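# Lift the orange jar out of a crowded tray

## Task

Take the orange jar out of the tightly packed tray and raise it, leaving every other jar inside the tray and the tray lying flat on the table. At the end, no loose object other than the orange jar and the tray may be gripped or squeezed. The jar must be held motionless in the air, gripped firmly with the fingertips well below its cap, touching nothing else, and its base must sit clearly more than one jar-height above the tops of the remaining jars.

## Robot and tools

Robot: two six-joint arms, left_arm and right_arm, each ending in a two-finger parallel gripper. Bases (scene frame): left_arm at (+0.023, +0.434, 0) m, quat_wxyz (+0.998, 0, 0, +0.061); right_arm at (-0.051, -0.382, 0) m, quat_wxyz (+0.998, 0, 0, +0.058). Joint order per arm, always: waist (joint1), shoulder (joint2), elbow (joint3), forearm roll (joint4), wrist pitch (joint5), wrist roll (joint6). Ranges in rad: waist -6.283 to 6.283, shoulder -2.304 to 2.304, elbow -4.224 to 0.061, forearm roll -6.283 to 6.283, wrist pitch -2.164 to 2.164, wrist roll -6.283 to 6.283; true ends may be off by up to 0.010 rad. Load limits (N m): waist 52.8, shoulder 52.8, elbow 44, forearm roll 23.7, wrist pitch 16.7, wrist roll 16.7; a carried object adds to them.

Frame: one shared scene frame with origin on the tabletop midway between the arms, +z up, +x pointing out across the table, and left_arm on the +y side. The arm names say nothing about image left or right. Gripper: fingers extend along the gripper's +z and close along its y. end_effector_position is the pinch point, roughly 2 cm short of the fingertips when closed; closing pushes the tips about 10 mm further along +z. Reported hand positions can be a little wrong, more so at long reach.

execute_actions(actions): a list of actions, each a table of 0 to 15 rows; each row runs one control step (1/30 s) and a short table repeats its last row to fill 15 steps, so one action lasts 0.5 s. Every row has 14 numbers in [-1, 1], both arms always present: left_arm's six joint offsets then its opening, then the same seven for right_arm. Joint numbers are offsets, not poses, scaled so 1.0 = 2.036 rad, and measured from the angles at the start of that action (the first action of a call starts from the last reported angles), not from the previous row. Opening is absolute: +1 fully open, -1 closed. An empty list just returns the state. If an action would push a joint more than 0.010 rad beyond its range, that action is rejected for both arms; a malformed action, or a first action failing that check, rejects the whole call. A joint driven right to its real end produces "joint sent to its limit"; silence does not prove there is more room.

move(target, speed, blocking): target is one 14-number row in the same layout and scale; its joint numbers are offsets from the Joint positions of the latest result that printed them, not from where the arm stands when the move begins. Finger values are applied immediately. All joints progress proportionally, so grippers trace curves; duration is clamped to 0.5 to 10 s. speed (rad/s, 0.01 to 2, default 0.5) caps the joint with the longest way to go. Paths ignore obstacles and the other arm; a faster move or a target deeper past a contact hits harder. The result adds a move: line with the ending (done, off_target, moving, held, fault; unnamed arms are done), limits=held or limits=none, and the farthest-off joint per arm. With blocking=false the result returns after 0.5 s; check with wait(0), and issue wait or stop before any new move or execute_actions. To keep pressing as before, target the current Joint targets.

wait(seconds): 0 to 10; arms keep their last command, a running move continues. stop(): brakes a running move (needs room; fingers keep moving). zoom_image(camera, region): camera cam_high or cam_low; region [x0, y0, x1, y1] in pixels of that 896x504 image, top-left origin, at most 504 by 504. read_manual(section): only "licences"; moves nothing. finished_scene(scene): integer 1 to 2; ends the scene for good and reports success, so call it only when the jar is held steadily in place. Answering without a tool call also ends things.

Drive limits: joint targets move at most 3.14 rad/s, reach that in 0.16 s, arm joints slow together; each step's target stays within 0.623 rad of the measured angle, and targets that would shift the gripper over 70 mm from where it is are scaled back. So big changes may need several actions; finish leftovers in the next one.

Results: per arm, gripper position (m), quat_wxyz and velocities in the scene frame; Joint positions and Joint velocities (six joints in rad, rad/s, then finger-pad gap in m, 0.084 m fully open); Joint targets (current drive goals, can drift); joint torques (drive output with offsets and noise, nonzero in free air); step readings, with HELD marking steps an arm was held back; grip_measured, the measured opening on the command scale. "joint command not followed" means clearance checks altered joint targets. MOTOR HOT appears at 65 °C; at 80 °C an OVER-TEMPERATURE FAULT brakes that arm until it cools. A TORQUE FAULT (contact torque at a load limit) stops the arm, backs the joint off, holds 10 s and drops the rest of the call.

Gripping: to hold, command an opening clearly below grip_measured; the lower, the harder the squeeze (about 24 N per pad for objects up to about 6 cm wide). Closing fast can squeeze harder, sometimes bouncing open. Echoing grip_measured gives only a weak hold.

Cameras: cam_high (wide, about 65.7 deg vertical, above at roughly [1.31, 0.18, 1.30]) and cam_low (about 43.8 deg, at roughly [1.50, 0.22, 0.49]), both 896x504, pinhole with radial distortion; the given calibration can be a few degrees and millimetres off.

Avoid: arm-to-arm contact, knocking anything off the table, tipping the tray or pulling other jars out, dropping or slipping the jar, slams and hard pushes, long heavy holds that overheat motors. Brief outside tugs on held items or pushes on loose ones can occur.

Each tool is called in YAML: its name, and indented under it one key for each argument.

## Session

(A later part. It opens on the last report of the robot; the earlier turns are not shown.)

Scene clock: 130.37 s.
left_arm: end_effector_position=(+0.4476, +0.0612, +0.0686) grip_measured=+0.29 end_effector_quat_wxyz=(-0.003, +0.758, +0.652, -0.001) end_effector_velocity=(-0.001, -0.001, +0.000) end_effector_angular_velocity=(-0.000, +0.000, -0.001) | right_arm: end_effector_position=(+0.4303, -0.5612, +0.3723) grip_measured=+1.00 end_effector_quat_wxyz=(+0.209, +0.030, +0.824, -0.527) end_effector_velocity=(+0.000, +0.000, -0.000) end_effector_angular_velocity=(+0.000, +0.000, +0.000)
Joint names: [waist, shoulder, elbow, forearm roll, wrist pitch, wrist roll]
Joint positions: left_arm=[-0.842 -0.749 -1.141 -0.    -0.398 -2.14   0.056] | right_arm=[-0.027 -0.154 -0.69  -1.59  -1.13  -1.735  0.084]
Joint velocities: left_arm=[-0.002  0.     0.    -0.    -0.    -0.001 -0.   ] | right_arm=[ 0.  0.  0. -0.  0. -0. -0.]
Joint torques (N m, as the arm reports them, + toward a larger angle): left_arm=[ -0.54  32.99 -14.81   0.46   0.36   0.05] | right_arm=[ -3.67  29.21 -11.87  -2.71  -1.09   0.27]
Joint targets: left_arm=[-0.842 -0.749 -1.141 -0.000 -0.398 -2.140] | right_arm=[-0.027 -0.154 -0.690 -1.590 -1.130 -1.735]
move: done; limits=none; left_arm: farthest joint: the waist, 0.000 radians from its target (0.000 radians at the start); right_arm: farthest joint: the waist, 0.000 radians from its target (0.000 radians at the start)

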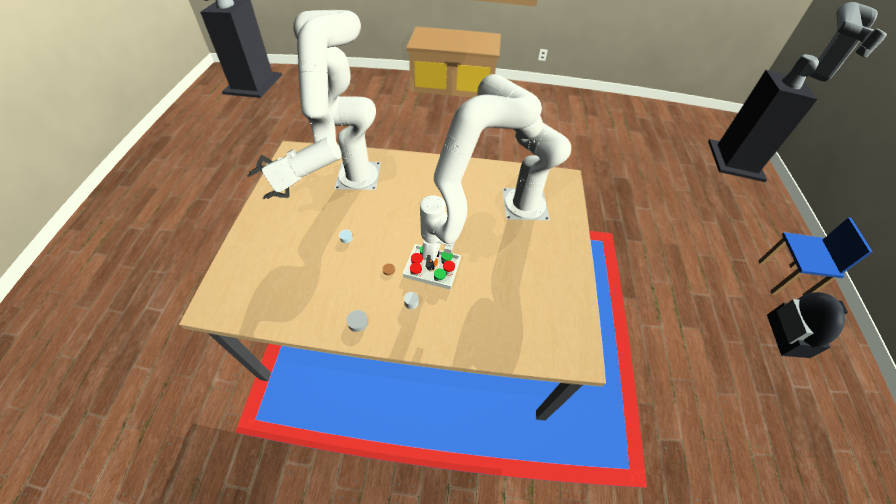

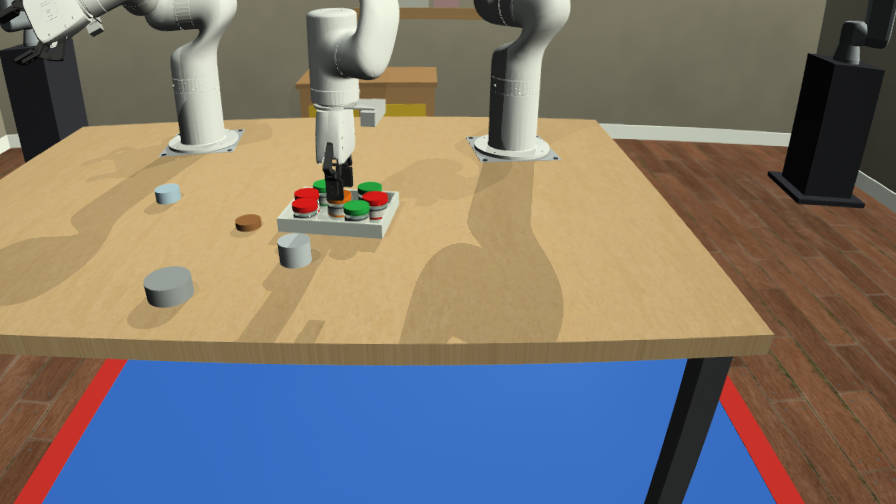

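execute_actions:
  actions: []

move:
  target: [0,0,0,0,0,0.045,0.3,0,0,0,0,0,0,1]
  speed: 0.1

move:
  target: [0,-0.0076,-0.0014,0,0.0062,0,0.3,0,0,0,0,0,0,1]
  speed: 0.015

zoom_image:
  camera: "cam_low"
  region: [280,155,400,245]

Scene clock: 148.37 s.
left_arm: end_effector_position=(+0.4476, +0.0612, +0.0686) grip_measured=+0.29 end_effector_quat_wxyz=(-0.003, +0.758, +0.652, -0.001) end_effector_velocity=(+0.000, +0.000, +0.000) end_effector_angular_velocity=(-0.000, -0.000, +0.000) | right_arm: end_effector_position=(+0.4303, -0.5612, +0.3723) grip_measured=+1.00 end_effector_quat_wxyz=(+0.209, +0.030, +0.824, -0.527) end_effector_velocity=(-0.000, +0.000, -0.000) end_effector_angular_velocity=(-0.000, +0.001, +0.001)
Joint names: [waist, shoulder, elbow, forearm roll, wrist pitch, wrist roll]
Joint positions: left_arm=[-0.842 -0.749 -1.141 -0.    -0.398 -2.14   0.056] | right_arm=[-0.027 -0.154 -0.69  -1.59  -1.13  -1.735  0.084]
Joint velocities: left_arm=[ 0.001  0.    -0.     0.     0.    -0.     0.   ] | right_arm=[-0.    -0.     0.     0.     0.    -0.002 -0.   ]
Joint torques (N m, as the arm reports them, + toward a larger angle): left_arm=[  2.52  32.39 -14.41   1.51   0.35  -0.2 ] | right_arm=[ -1.8   27.82 -12.13  -3.17  -1.14   0.25]
Joint targets: left_arm=[-0.842 -0.749 -1.141 -0.000 -0.398 -2.140] | right_arm=[-0.027 -0.154 -0.690 -1.590 -1.130 -1.735]

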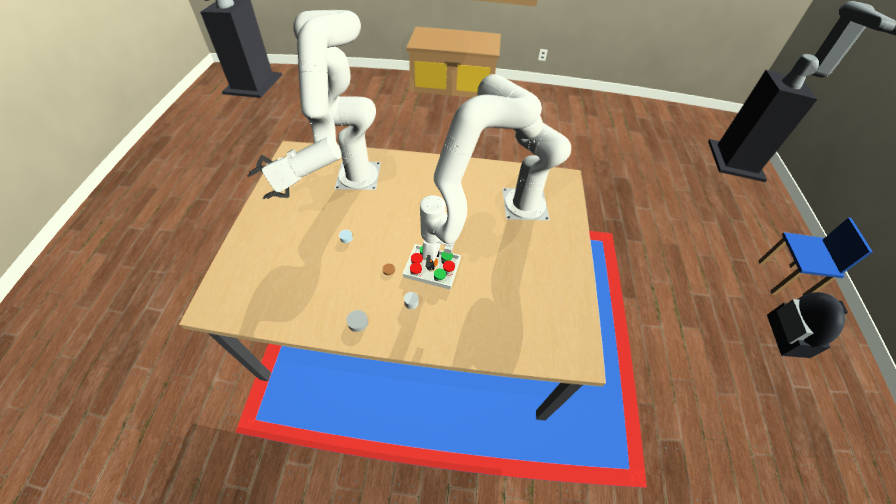

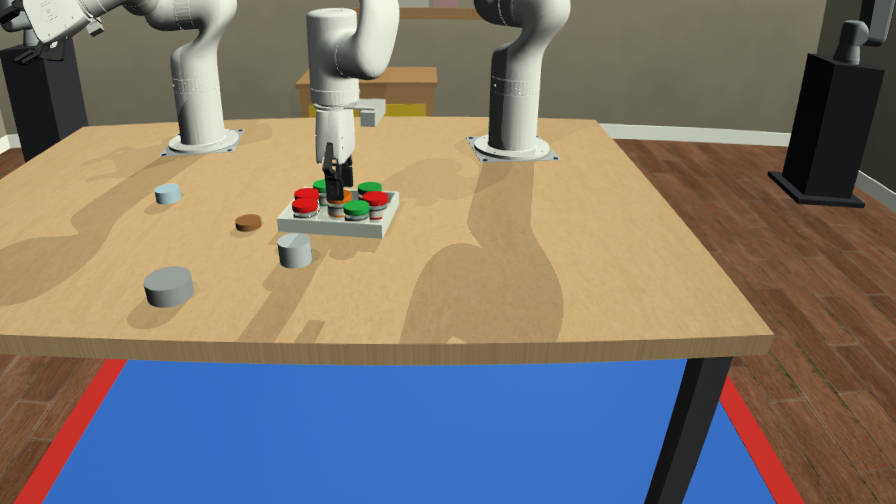

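Scene clock: 149.73 s.
left_arm: end_effector_position=(+0.4476, +0.0612, +0.0686) grip_measured=+0.29 end_effector_quat_wxyz=(-0.003, +0.787, +0.617, -0.001) end_effector_velocity=(-0.001, -0.001, -0.000) end_effector_angular_velocity=(+0.000, +0.000, -0.004) | right_arm: end_effector_position=(+0.4303, -0.5612, +0.3723) grip_measured=+1.00 end_effector_quat_wxyz=(+0.209, +0.030, +0.824, -0.527) end_effector_velocity=(-0.000, -0.000, +0.000) end_effector_angular_velocity=(-0.000, +0.001, +0.000)
Joint names: [waist, shoulder, elbow, forearm roll, wrist pitch, wrist roll]
Joint positions: left_arm=[-0.842 -0.749 -1.141 -0.    -0.398 -2.049  0.056] | right_arm=[-0.027 -0.154 -0.69  -1.59  -1.13  -1.735  0.084]
Joint velocities: left_arm=[-0.002 -0.    -0.     0.    -0.     0.002  0.   ] | right_arm=[-0.     0.     0.     0.    -0.    -0.001  0.   ]
Joint torques (N m, as the arm reports them, + toward a larger angle): left_arm=[  1.29  31.82 -14.94   1.31   0.16  -0.16] | right_arm=[ -1.99  29.55 -11.51  -2.67  -1.21   0.26]
Joint targets: left_arm=[-0.842 -0.749 -1.141 -0.000 -0.398 -2.049] | right_arm=[-0.027 -0.154 -0.690 -1.590 -1.130 -1.735]
move: done; limits=none; left_arm: farthest joint: the wrist roll, 0.001 radians from its target (0.092 radians at the start); right_arm: farthest joint: the waist, 0.000 radians from its target (0.000 radians at the start)

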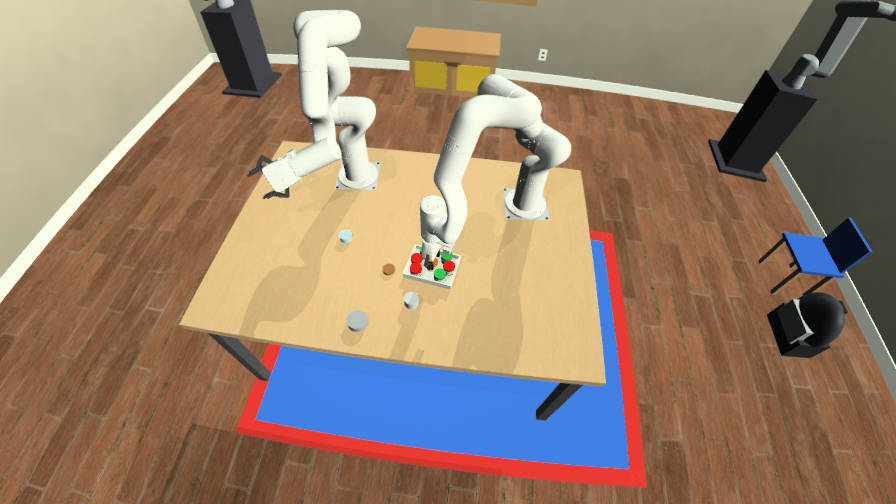

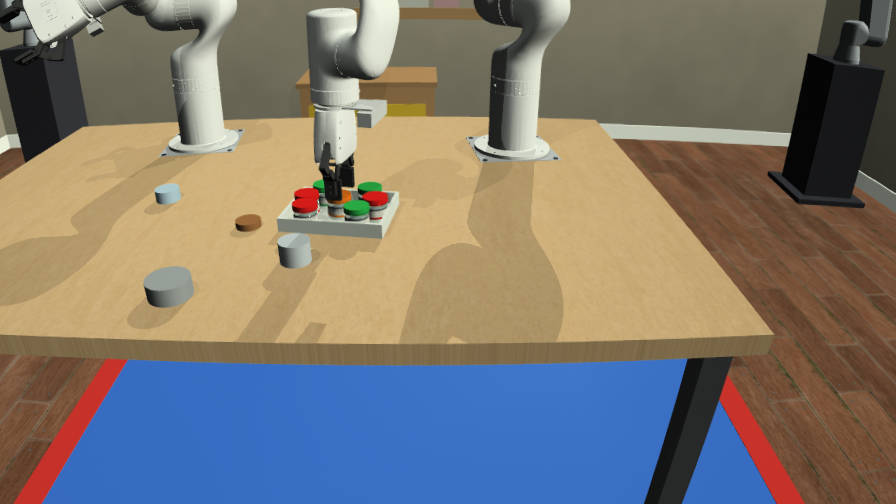

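Scene clock: 151.00 s.
left_arm: end_effector_position=(+0.4477, +0.0612, +0.0607) grip_measured=+0.29 end_effector_quat_wxyz=(-0.003, +0.787, +0.617, -0.001) end_effector_velocity=(+0.001, +0.000, -0.001) end_effector_angular_velocity=(-0.001, -0.001, -0.000) | right_arm: end_effector_position=(+0.4303, -0.5612, +0.3723) grip_measured=+1.00 end_effector_quat_wxyz=(+0.209, +0.030, +0.824, -0.527) end_effector_velocity=(-0.000, -0.000, +0.000) end_effector_angular_velocity=(+0.000, -0.002, -0.001)
Joint names: [waist, shoulder, elbow, forearm roll, wrist pitch, wrist roll]
Joint positions: left_arm=[-0.842 -0.765 -1.144 -0.    -0.385 -2.049  0.056] | right_arm=[-0.027 -0.154 -0.69  -1.59  -1.13  -1.735  0.084]
Joint velocities: left_arm=[ 0.001 -0.002 -0.001  0.001  0.002  0.001 -0.   ] | right_arm=[-0.     0.     0.    -0.    -0.     0.002 -0.   ]
Joint torques (N m, as the arm reports them, + toward a larger angle): left_arm=[  1.04  30.73 -14.86   0.81   0.33  -0.18] | right_arm=[ -1.92  29.57 -11.59  -3.    -1.12   0.13]
Joint targets: left_arm=[-0.842 -0.765 -1.144 -0.000 -0.385 -2.049] | right_arm=[-0.027 -0.154 -0.690 -1.590 -1.130 -1.735]
move: done; limits=none; left_arm: farthest joint: the waist, 0.000 radians from its target (0.000 radians at the start); right_arm: farthest joint: the waist, 0.000 radians from its target (0.000 radians at the start)

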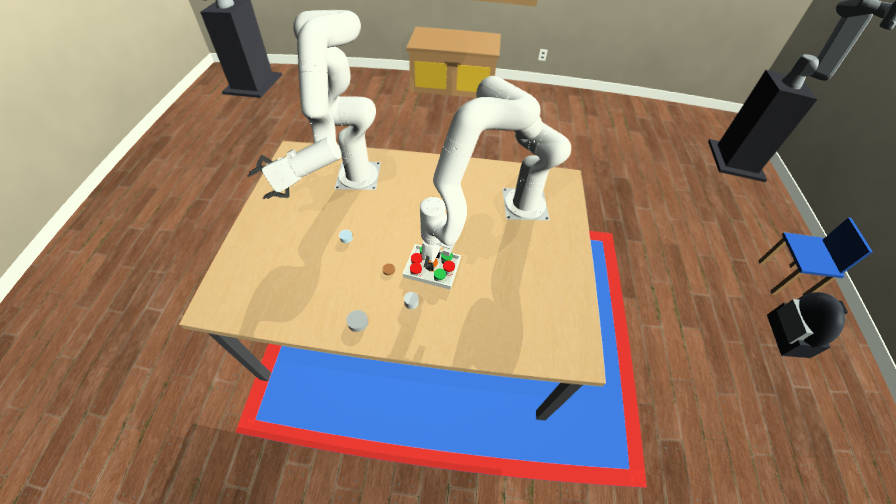

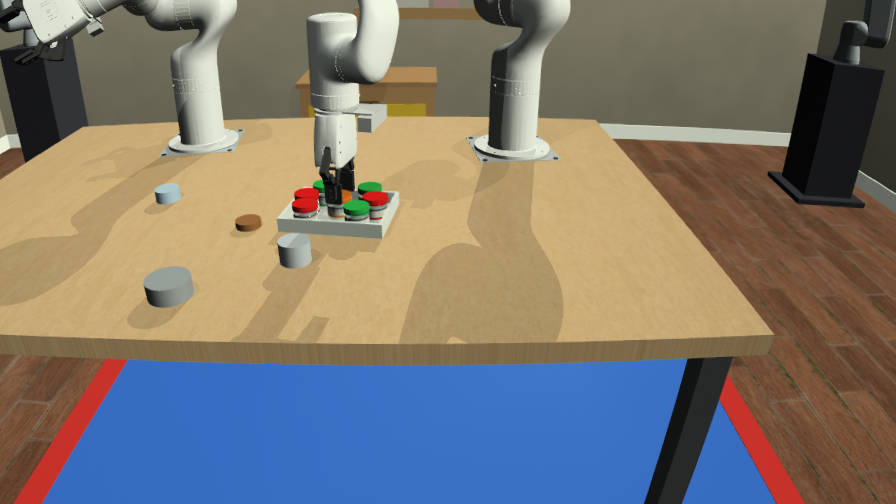

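Region (280, 155, 400, 245) of cam_low's 896x504 image, scaled by 4.200, with more detail than that image has; it fills the top 378 rows of this view, and the rest is white.

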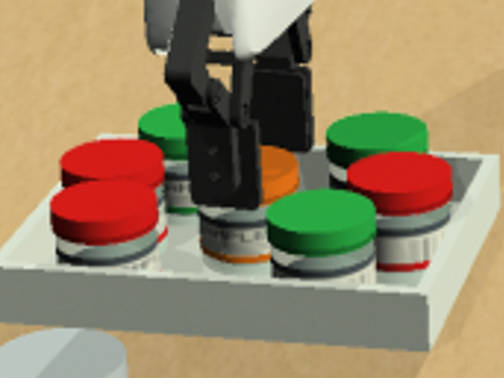

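move:
  target: [0,-0.0038,-0.0007,0,0.0031,0,0.3,0,0,0,0,0,0,1]
  speed: 0.015

Scene clock: 153.43 s.
left_arm: end_effector_position=(+0.4477, +0.0612, +0.0569) grip_measured=+0.29 end_effector_quat_wxyz=(-0.003, +0.787, +0.617, -0.001) end_effector_velocity=(+0.000, -0.000, -0.001) end_effector_angular_velocity=(-0.001, -0.000, +0.002) | right_arm: end_effector_position=(+0.4303, -0.5612, +0.3723) grip_measured=+1.00 end_effector_quat_wxyz=(+0.209, +0.030, +0.824, -0.527) end_effector_velocity=(-0.000, -0.000, +0.000) end_effector_angular_velocity=(-0.001, +0.001, -0.000)
Joint names: [waist, shoulder, elbow, forearm roll, wrist pitch, wrist roll]
Joint positions: left_arm=[-0.842 -0.772 -1.145 -0.    -0.379 -2.049  0.056] | right_arm=[-0.027 -0.154 -0.69  -1.59  -1.13  -1.735  0.084]
Joint velocities: left_arm=[ 0.    -0.002 -0.001 -0.001  0.002 -0.001  0.   ] | right_arm=[ 0.    -0.     0.    -0.    -0.001 -0.001 -0.   ]
Joint torques (N m, as the arm reports them, + toward a larger angle): left_arm=[  0.65  32.85 -13.55   0.8    0.15  -0.11] | right_arm=[ -2.11  28.83 -11.17  -3.13  -1.01   0.13]
Joint targets: left_arm=[-0.842 -0.772 -1.145 -0.000 -0.379 -2.049] | right_arm=[-0.027 -0.154 -0.690 -1.590 -1.130 -1.735]
move: done; limits=none; left_arm: farthest joint: the shoulder, 0.001 radians from its target (0.008 radians at the start); right_arm: farthest joint: the waist, 0.000 radians from its target (0.000 radians at the start)

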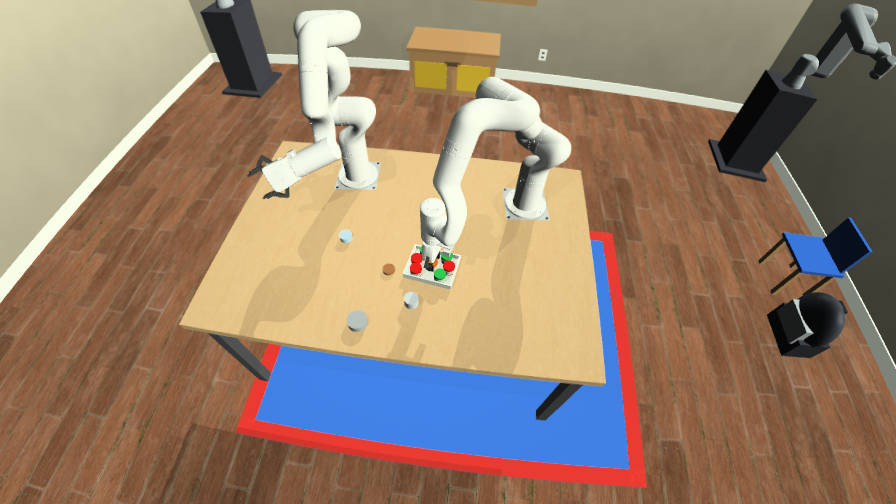

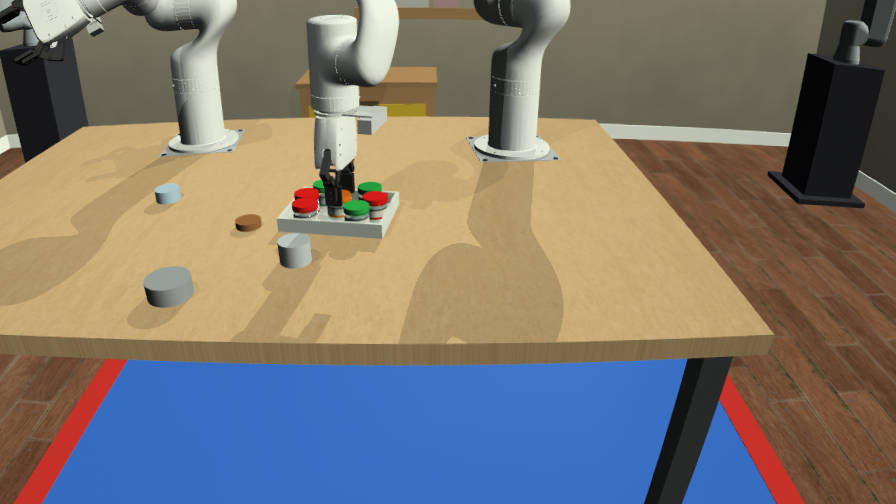

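move:
  target: [0,-0.0245,-0.0052,0,0.0193,0,0.3,0,0,0,0,0,0,1]
  speed: 0.03

zoom_image:
  camera: "cam_low"
  region: [280,155,400,245]

Scene clock: 158.00 s.
left_arm: end_effector_position=(+0.4477, +0.0612, +0.0318) grip_measured=+0.29 end_effector_quat_wxyz=(-0.003, +0.787, +0.617, -0.001) end_effector_velocity=(+0.000, -0.000, -0.001) end_effector_angular_velocity=(-0.000, -0.000, +0.001) | right_arm: end_effector_position=(+0.4303, -0.5612, +0.3723) grip_measured=+1.00 end_effector_quat_wxyz=(+0.209, +0.030, +0.824, -0.527) end_effector_velocity=(+0.000, -0.000, +0.000) end_effector_angular_velocity=(-0.000, +0.001, +0.000)
Joint names: [waist, shoulder, elbow, forearm roll, wrist pitch, wrist roll]
Joint positions: left_arm=[-0.842 -0.822 -1.156 -0.    -0.34  -2.049  0.056] | right_arm=[-0.027 -0.154 -0.69  -1.59  -1.13  -1.735  0.084]
Joint velocities: left_arm=[ 0.    -0.002 -0.001 -0.     0.002 -0.001 -0.   ] | right_arm=[ 0.    -0.    -0.     0.    -0.    -0.001 -0.   ]
Joint torques (N m, as the arm reports them, + toward a larger angle): left_arm=[  1.19  32.59 -13.77   0.5    0.23  -0.12] | right_arm=[ -1.45  29.34 -12.13  -2.78  -1.14   0.19]
Joint targets: left_arm=[-0.842 -0.822 -1.156 -0.000 -0.340 -2.049] | right_arm=[-0.027 -0.154 -0.690 -1.590 -1.130 -1.735]
move: done; limits=none; left_arm: farthest joint: the waist, 0.000 radians from its target (0.000 radians at the start); right_arm: farthest joint: the waist, 0.000 radians from its target (0.000 radians at the start)

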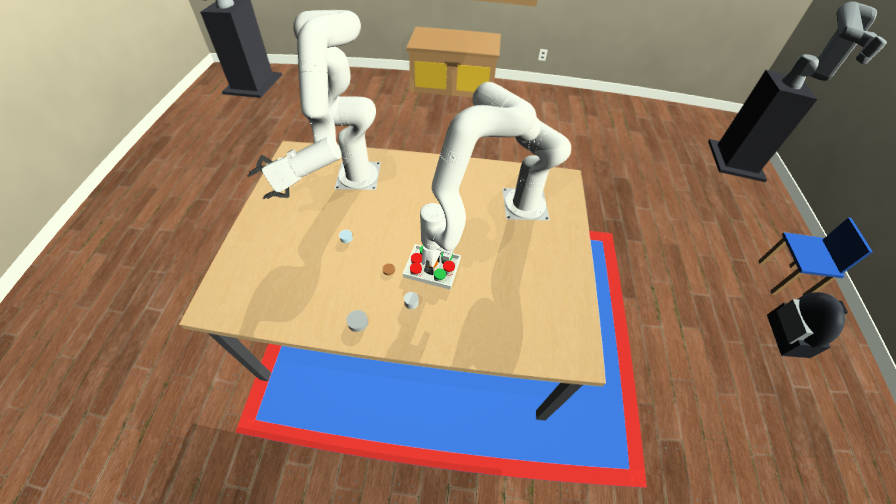

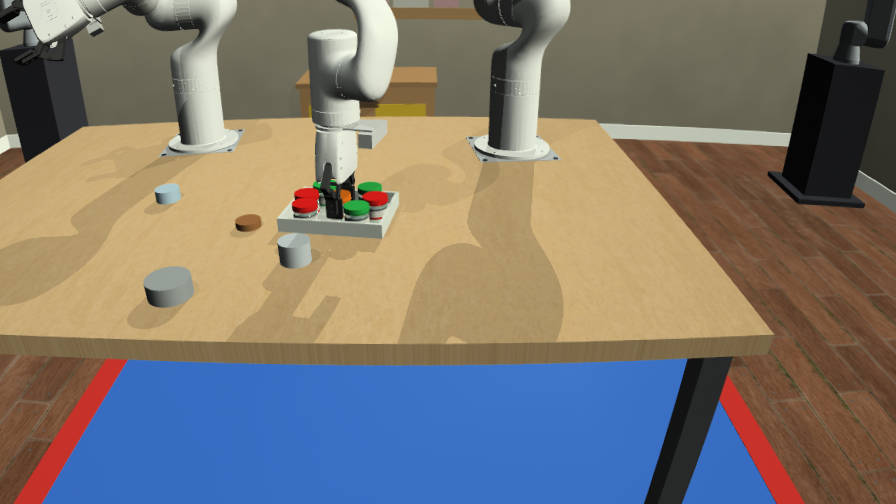

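Region (280, 155, 400, 245) of cam_low's 896x504 image, scaled by 4.200, with more detail than that image has; it fills the top 378 rows of this view, and the rest is white.

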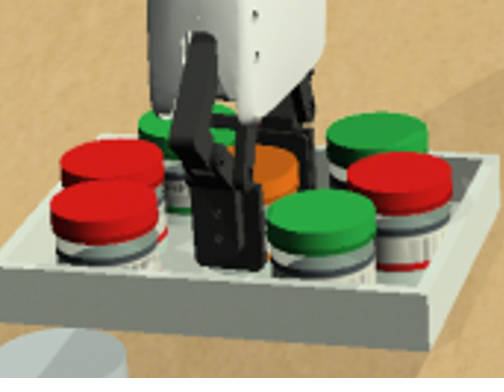

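execute_actions:
  actions:
    - [[0,0,0,0,0,0,0.22,0,0,0,0,0,0,1],[0,0,0,0,0,0,0.18,0,0,0,0,0,0,1],[0,0,0,0,0,0,0.14,0,0,0,0,0,0,1],[0,0,0,0,0,0,0.1,0,0,0,0,0,0,1],[0,0,0,0,0,0,0.07,0,0,0,0,0,0,1],[0,0,0,0,0,0,0.04,0,0,0,0,0,0,1],[0,0,0,0,0,0,0.0,0,0,0,0,0,0,1],[0,0,0,0,0,0,-0.05,0,0,0,0,0,0,1],[0,0,0,0,0,0,-0.1,0,0,0,0,0,0,1],[0,0,0,0,0,0,-0.2,0,0,0,0,0,0,1],[0,0,0,0,0,0,-0.35,0,0,0,0,0,0,1],[0,0,0,0,0,0,-0.5,0,0,0,0,0,0,1],[0,0,0,0,0,0,-0.7,0,0,0,0,0,0,1],[0,0,0,0,0,0,-1,0,0,0,0,0,0,1]]

wait:
  seconds: 0.5

move:
  target: [0,0.17,0.034,0,-0.136,0,-1,0,0,0,0,0,0,1]
  speed: 0.2

zoom_image:
  camera: "cam_low"
  region: [240,60,440,250]

Scene clock: 166.90 s.
left_arm: end_effector_position=(+0.4477, +0.0612, +0.0319) grip_measured=+0.02 end_effector_quat_wxyz=(-0.003, +0.787, +0.617, -0.001) end_effector_velocity=(+0.000, -0.000, +0.000) end_effector_angular_velocity=(-0.001, -0.001, -0.000) | right_arm: end_effector_position=(+0.4303, -0.5612, +0.3723) grip_measured=+1.00 end_effector_quat_wxyz=(+0.209, +0.030, +0.824, -0.527) end_effector_velocity=(-0.000, -0.000, +0.000) end_effector_angular_velocity=(+0.000, -0.002, -0.001)
Joint names: [waist, shoulder, elbow, forearm roll, wrist pitch, wrist roll]
Joint positions: left_arm=[-0.842 -0.822 -1.156 -0.    -0.34  -2.049  0.045] | right_arm=[-0.027 -0.154 -0.69  -1.59  -1.13  -1.735  0.084]
Joint velocities: left_arm=[-0.  0. -0. -0.  0.  0.  0.] | right_arm=[-0.     0.     0.     0.    -0.001  0.002  0.   ]
Joint torques (N m, as the arm reports them, + toward a larger angle): left_arm=[  1.91  32.12 -12.77   0.91   0.57  -0.09] | right_arm=[ -1.92  29.92 -12.17  -2.77  -1.05   0.18]
Joint targets: left_arm=[-0.842 -0.822 -1.156 -0.000 -0.340 -2.049] | right_arm=[-0.027 -0.154 -0.690 -1.590 -1.130 -1.735]
Step readings (joint positions):
0: left_arm=[-0.842 -0.822 -1.156 -0.000 -0.340 -2.049] | right_arm=[-0.027 -0.154 -0.690 -1.590 -1.130 -1.735]
1: left_arm=[-0.842 -0.822 -1.156 -0.000 -0.340 -2.049] | right_arm=[-0.027 -0.154 -0.690 -1.590 -1.130 -1.735]
2: left_arm=[-0.842 -0.822 -1.156 -0.000 -0.340 -2.049] | right_arm=[-0.027 -0.154 -0.690 -1.590 -1.130 -1.735]
4: left_arm=[-0.842 -0.822 -1.155 -0.000 -0.340 -2.049] | right_arm=[-0.027 -0.154 -0.690 -1.590 -1.130 -1.735]
8: left_arm=[-0.842 -0.822 -1.156 -0.000 -0.340 -2.049] | right_arm=[-0.027 -0.154 -0.690 -1.590 -1.130 -1.735]
15: Joint positions above

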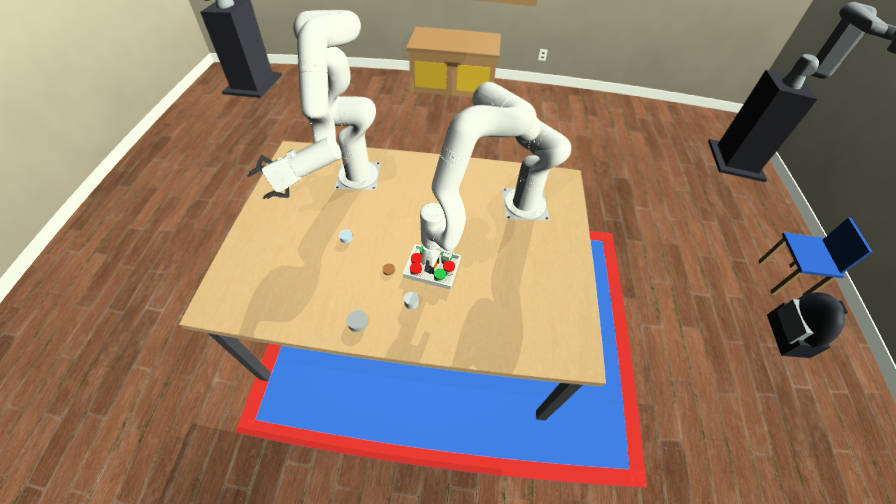

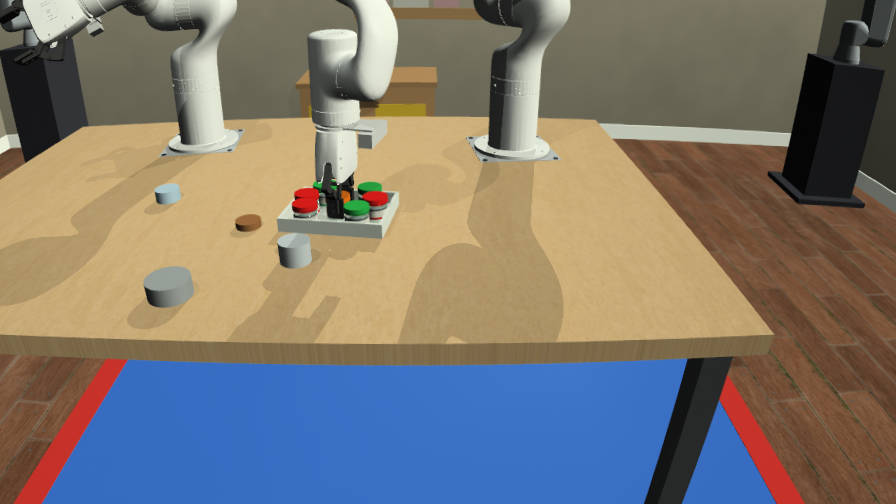

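Scene clock: 167.40 s.
left_arm: end_effector_position=(+0.4477, +0.0612, +0.0318) grip_measured=+0.02 end_effector_quat_wxyz=(-0.003, +0.787, +0.617, -0.001) end_effector_velocity=(+0.001, +0.000, +0.000) end_effector_angular_velocity=(-0.000, -0.000, +0.002) | right_arm: end_effector_position=(+0.4303, -0.5612, +0.3723) grip_measured=+1.00 end_effector_quat_wxyz=(+0.209, +0.030, +0.824, -0.527) end_effector_velocity=(+0.000, +0.000, -0.000) end_effector_angular_velocity=(+0.001, +0.001, +0.001)
Joint names: [waist, shoulder, elbow, forearm roll, wrist pitch, wrist roll]
Joint positions: left_arm=[-0.842 -0.822 -1.156 -0.    -0.34  -2.049  0.045] | right_arm=[-0.027 -0.154 -0.69  -1.59  -1.13  -1.735  0.084]
Joint velocities: left_arm=[ 0.001  0.     0.    -0.     0.    -0.001  0.   ] | right_arm=[ 0.     0.    -0.    -0.     0.001 -0.001  0.   ]
Joint torques (N m, as the arm reports them, + toward a larger angle): left_arm=[  0.27  29.66 -11.66   0.67   0.47  -0.1 ] | right_arm=[ -2.11  29.35 -11.99  -3.22  -1.11   0.25]
Joint targets: left_arm=[-0.842 -0.822 -1.156 -0.000 -0.340 -2.049] | right_arm=[-0.027 -0.154 -0.690 -1.590 -1.130 -1.735]
wait: 0.50 s; at rest by 0.17 s

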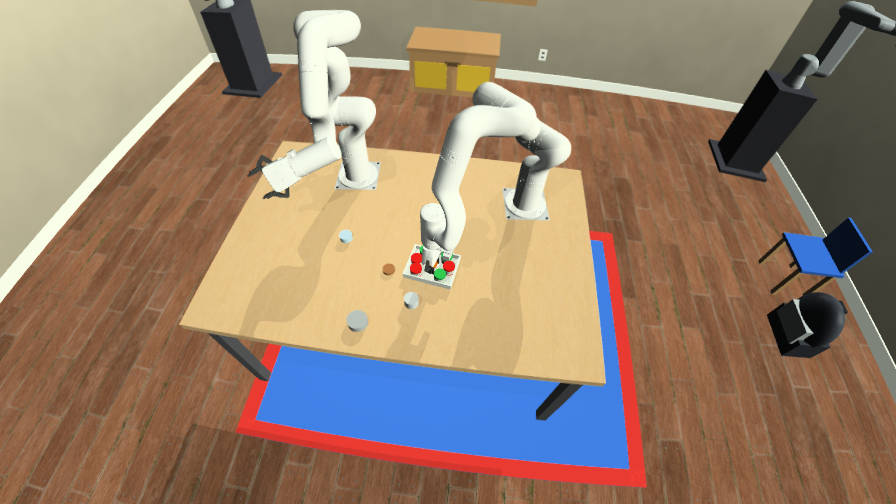

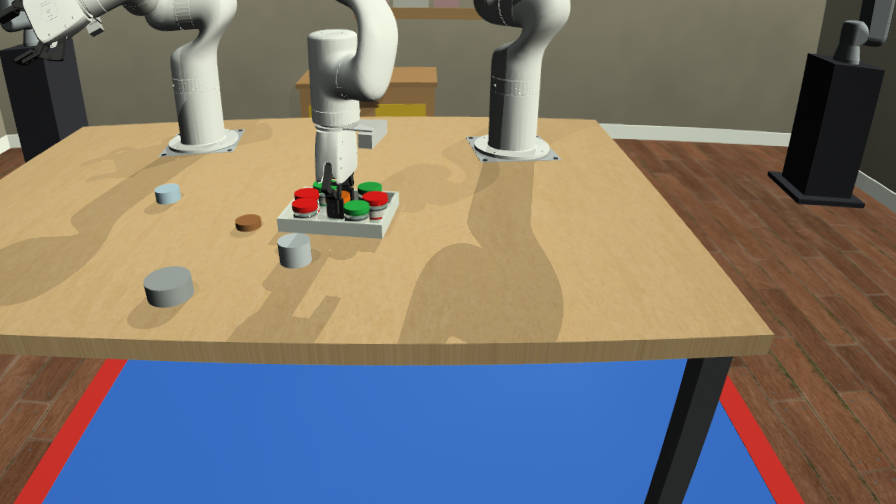

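Scene clock: 169.63 s.
left_arm: end_effector_position=(+0.4317, +0.0751, +0.2030) grip_measured=+0.02 end_effector_quat_wxyz=(-0.003, +0.787, +0.617, -0.001) end_effector_velocity=(+0.000, +0.000, +0.002) end_effector_angular_velocity=(-0.001, -0.001, +0.000) | right_arm: end_effector_position=(+0.4303, -0.5612, +0.3723) grip_measured=+1.00 end_effector_quat_wxyz=(+0.209, +0.030, +0.824, -0.527) end_effector_velocity=(-0.000, -0.000, +0.000) end_effector_angular_velocity=(+0.000, -0.001, -0.000)
Joint names: [waist, shoulder, elbow, forearm roll, wrist pitch, wrist roll]
Joint positions: left_arm=[-0.842 -0.476 -1.086 -0.    -0.617 -2.049  0.045] | right_arm=[-0.027 -0.154 -0.69  -1.59  -1.13  -1.735  0.084]
Joint velocities: left_arm=[ 0.     0.003  0.    -0.    -0.002 -0.    -0.   ] | right_arm=[ 0.     0.     0.    -0.    -0.     0.001  0.   ]
Joint torques (N m, as the arm reports them, + toward a larger angle): left_arm=[  1.01  28.82 -18.01   1.51   0.31  -0.21] | right_arm=[ -2.31  28.67 -11.84  -2.63  -1.     0.17]
Joint targets: left_arm=[-0.842 -0.476 -1.086 -0.000 -0.617 -2.049] | right_arm=[-0.027 -0.154 -0.690 -1.590 -1.130 -1.735]
move: done; limits=none; left_arm: farthest joint: the waist, 0.000 radians from its target (0.000 radians at the start); right_arm: farthest joint: the waist, 0.000 radians from its target (0.000 radians at the start)

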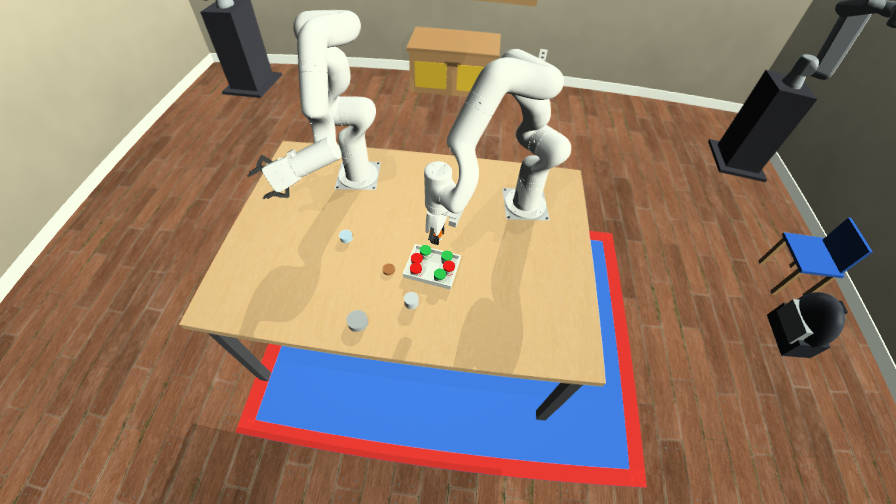

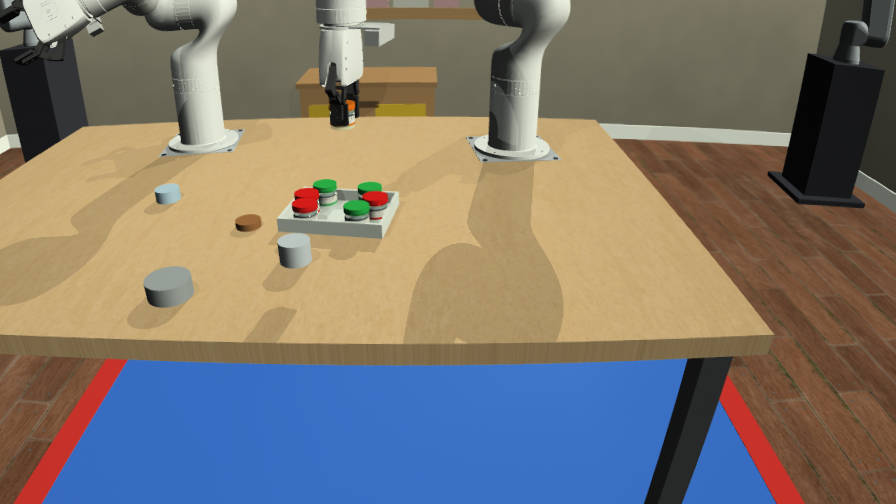

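Region (240, 60, 440, 250) of cam_low's 896x504 image, scaled by 2.520, with more detail than that image has; it fills the top 479 rows of this view, and the rest is white.

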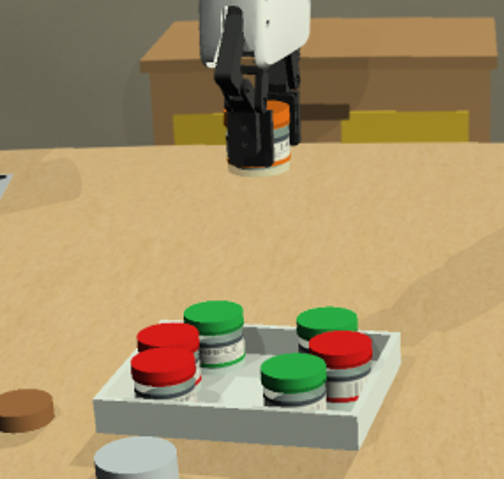

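finished_scene:
  scene: 2

The scene is finished: the task was done.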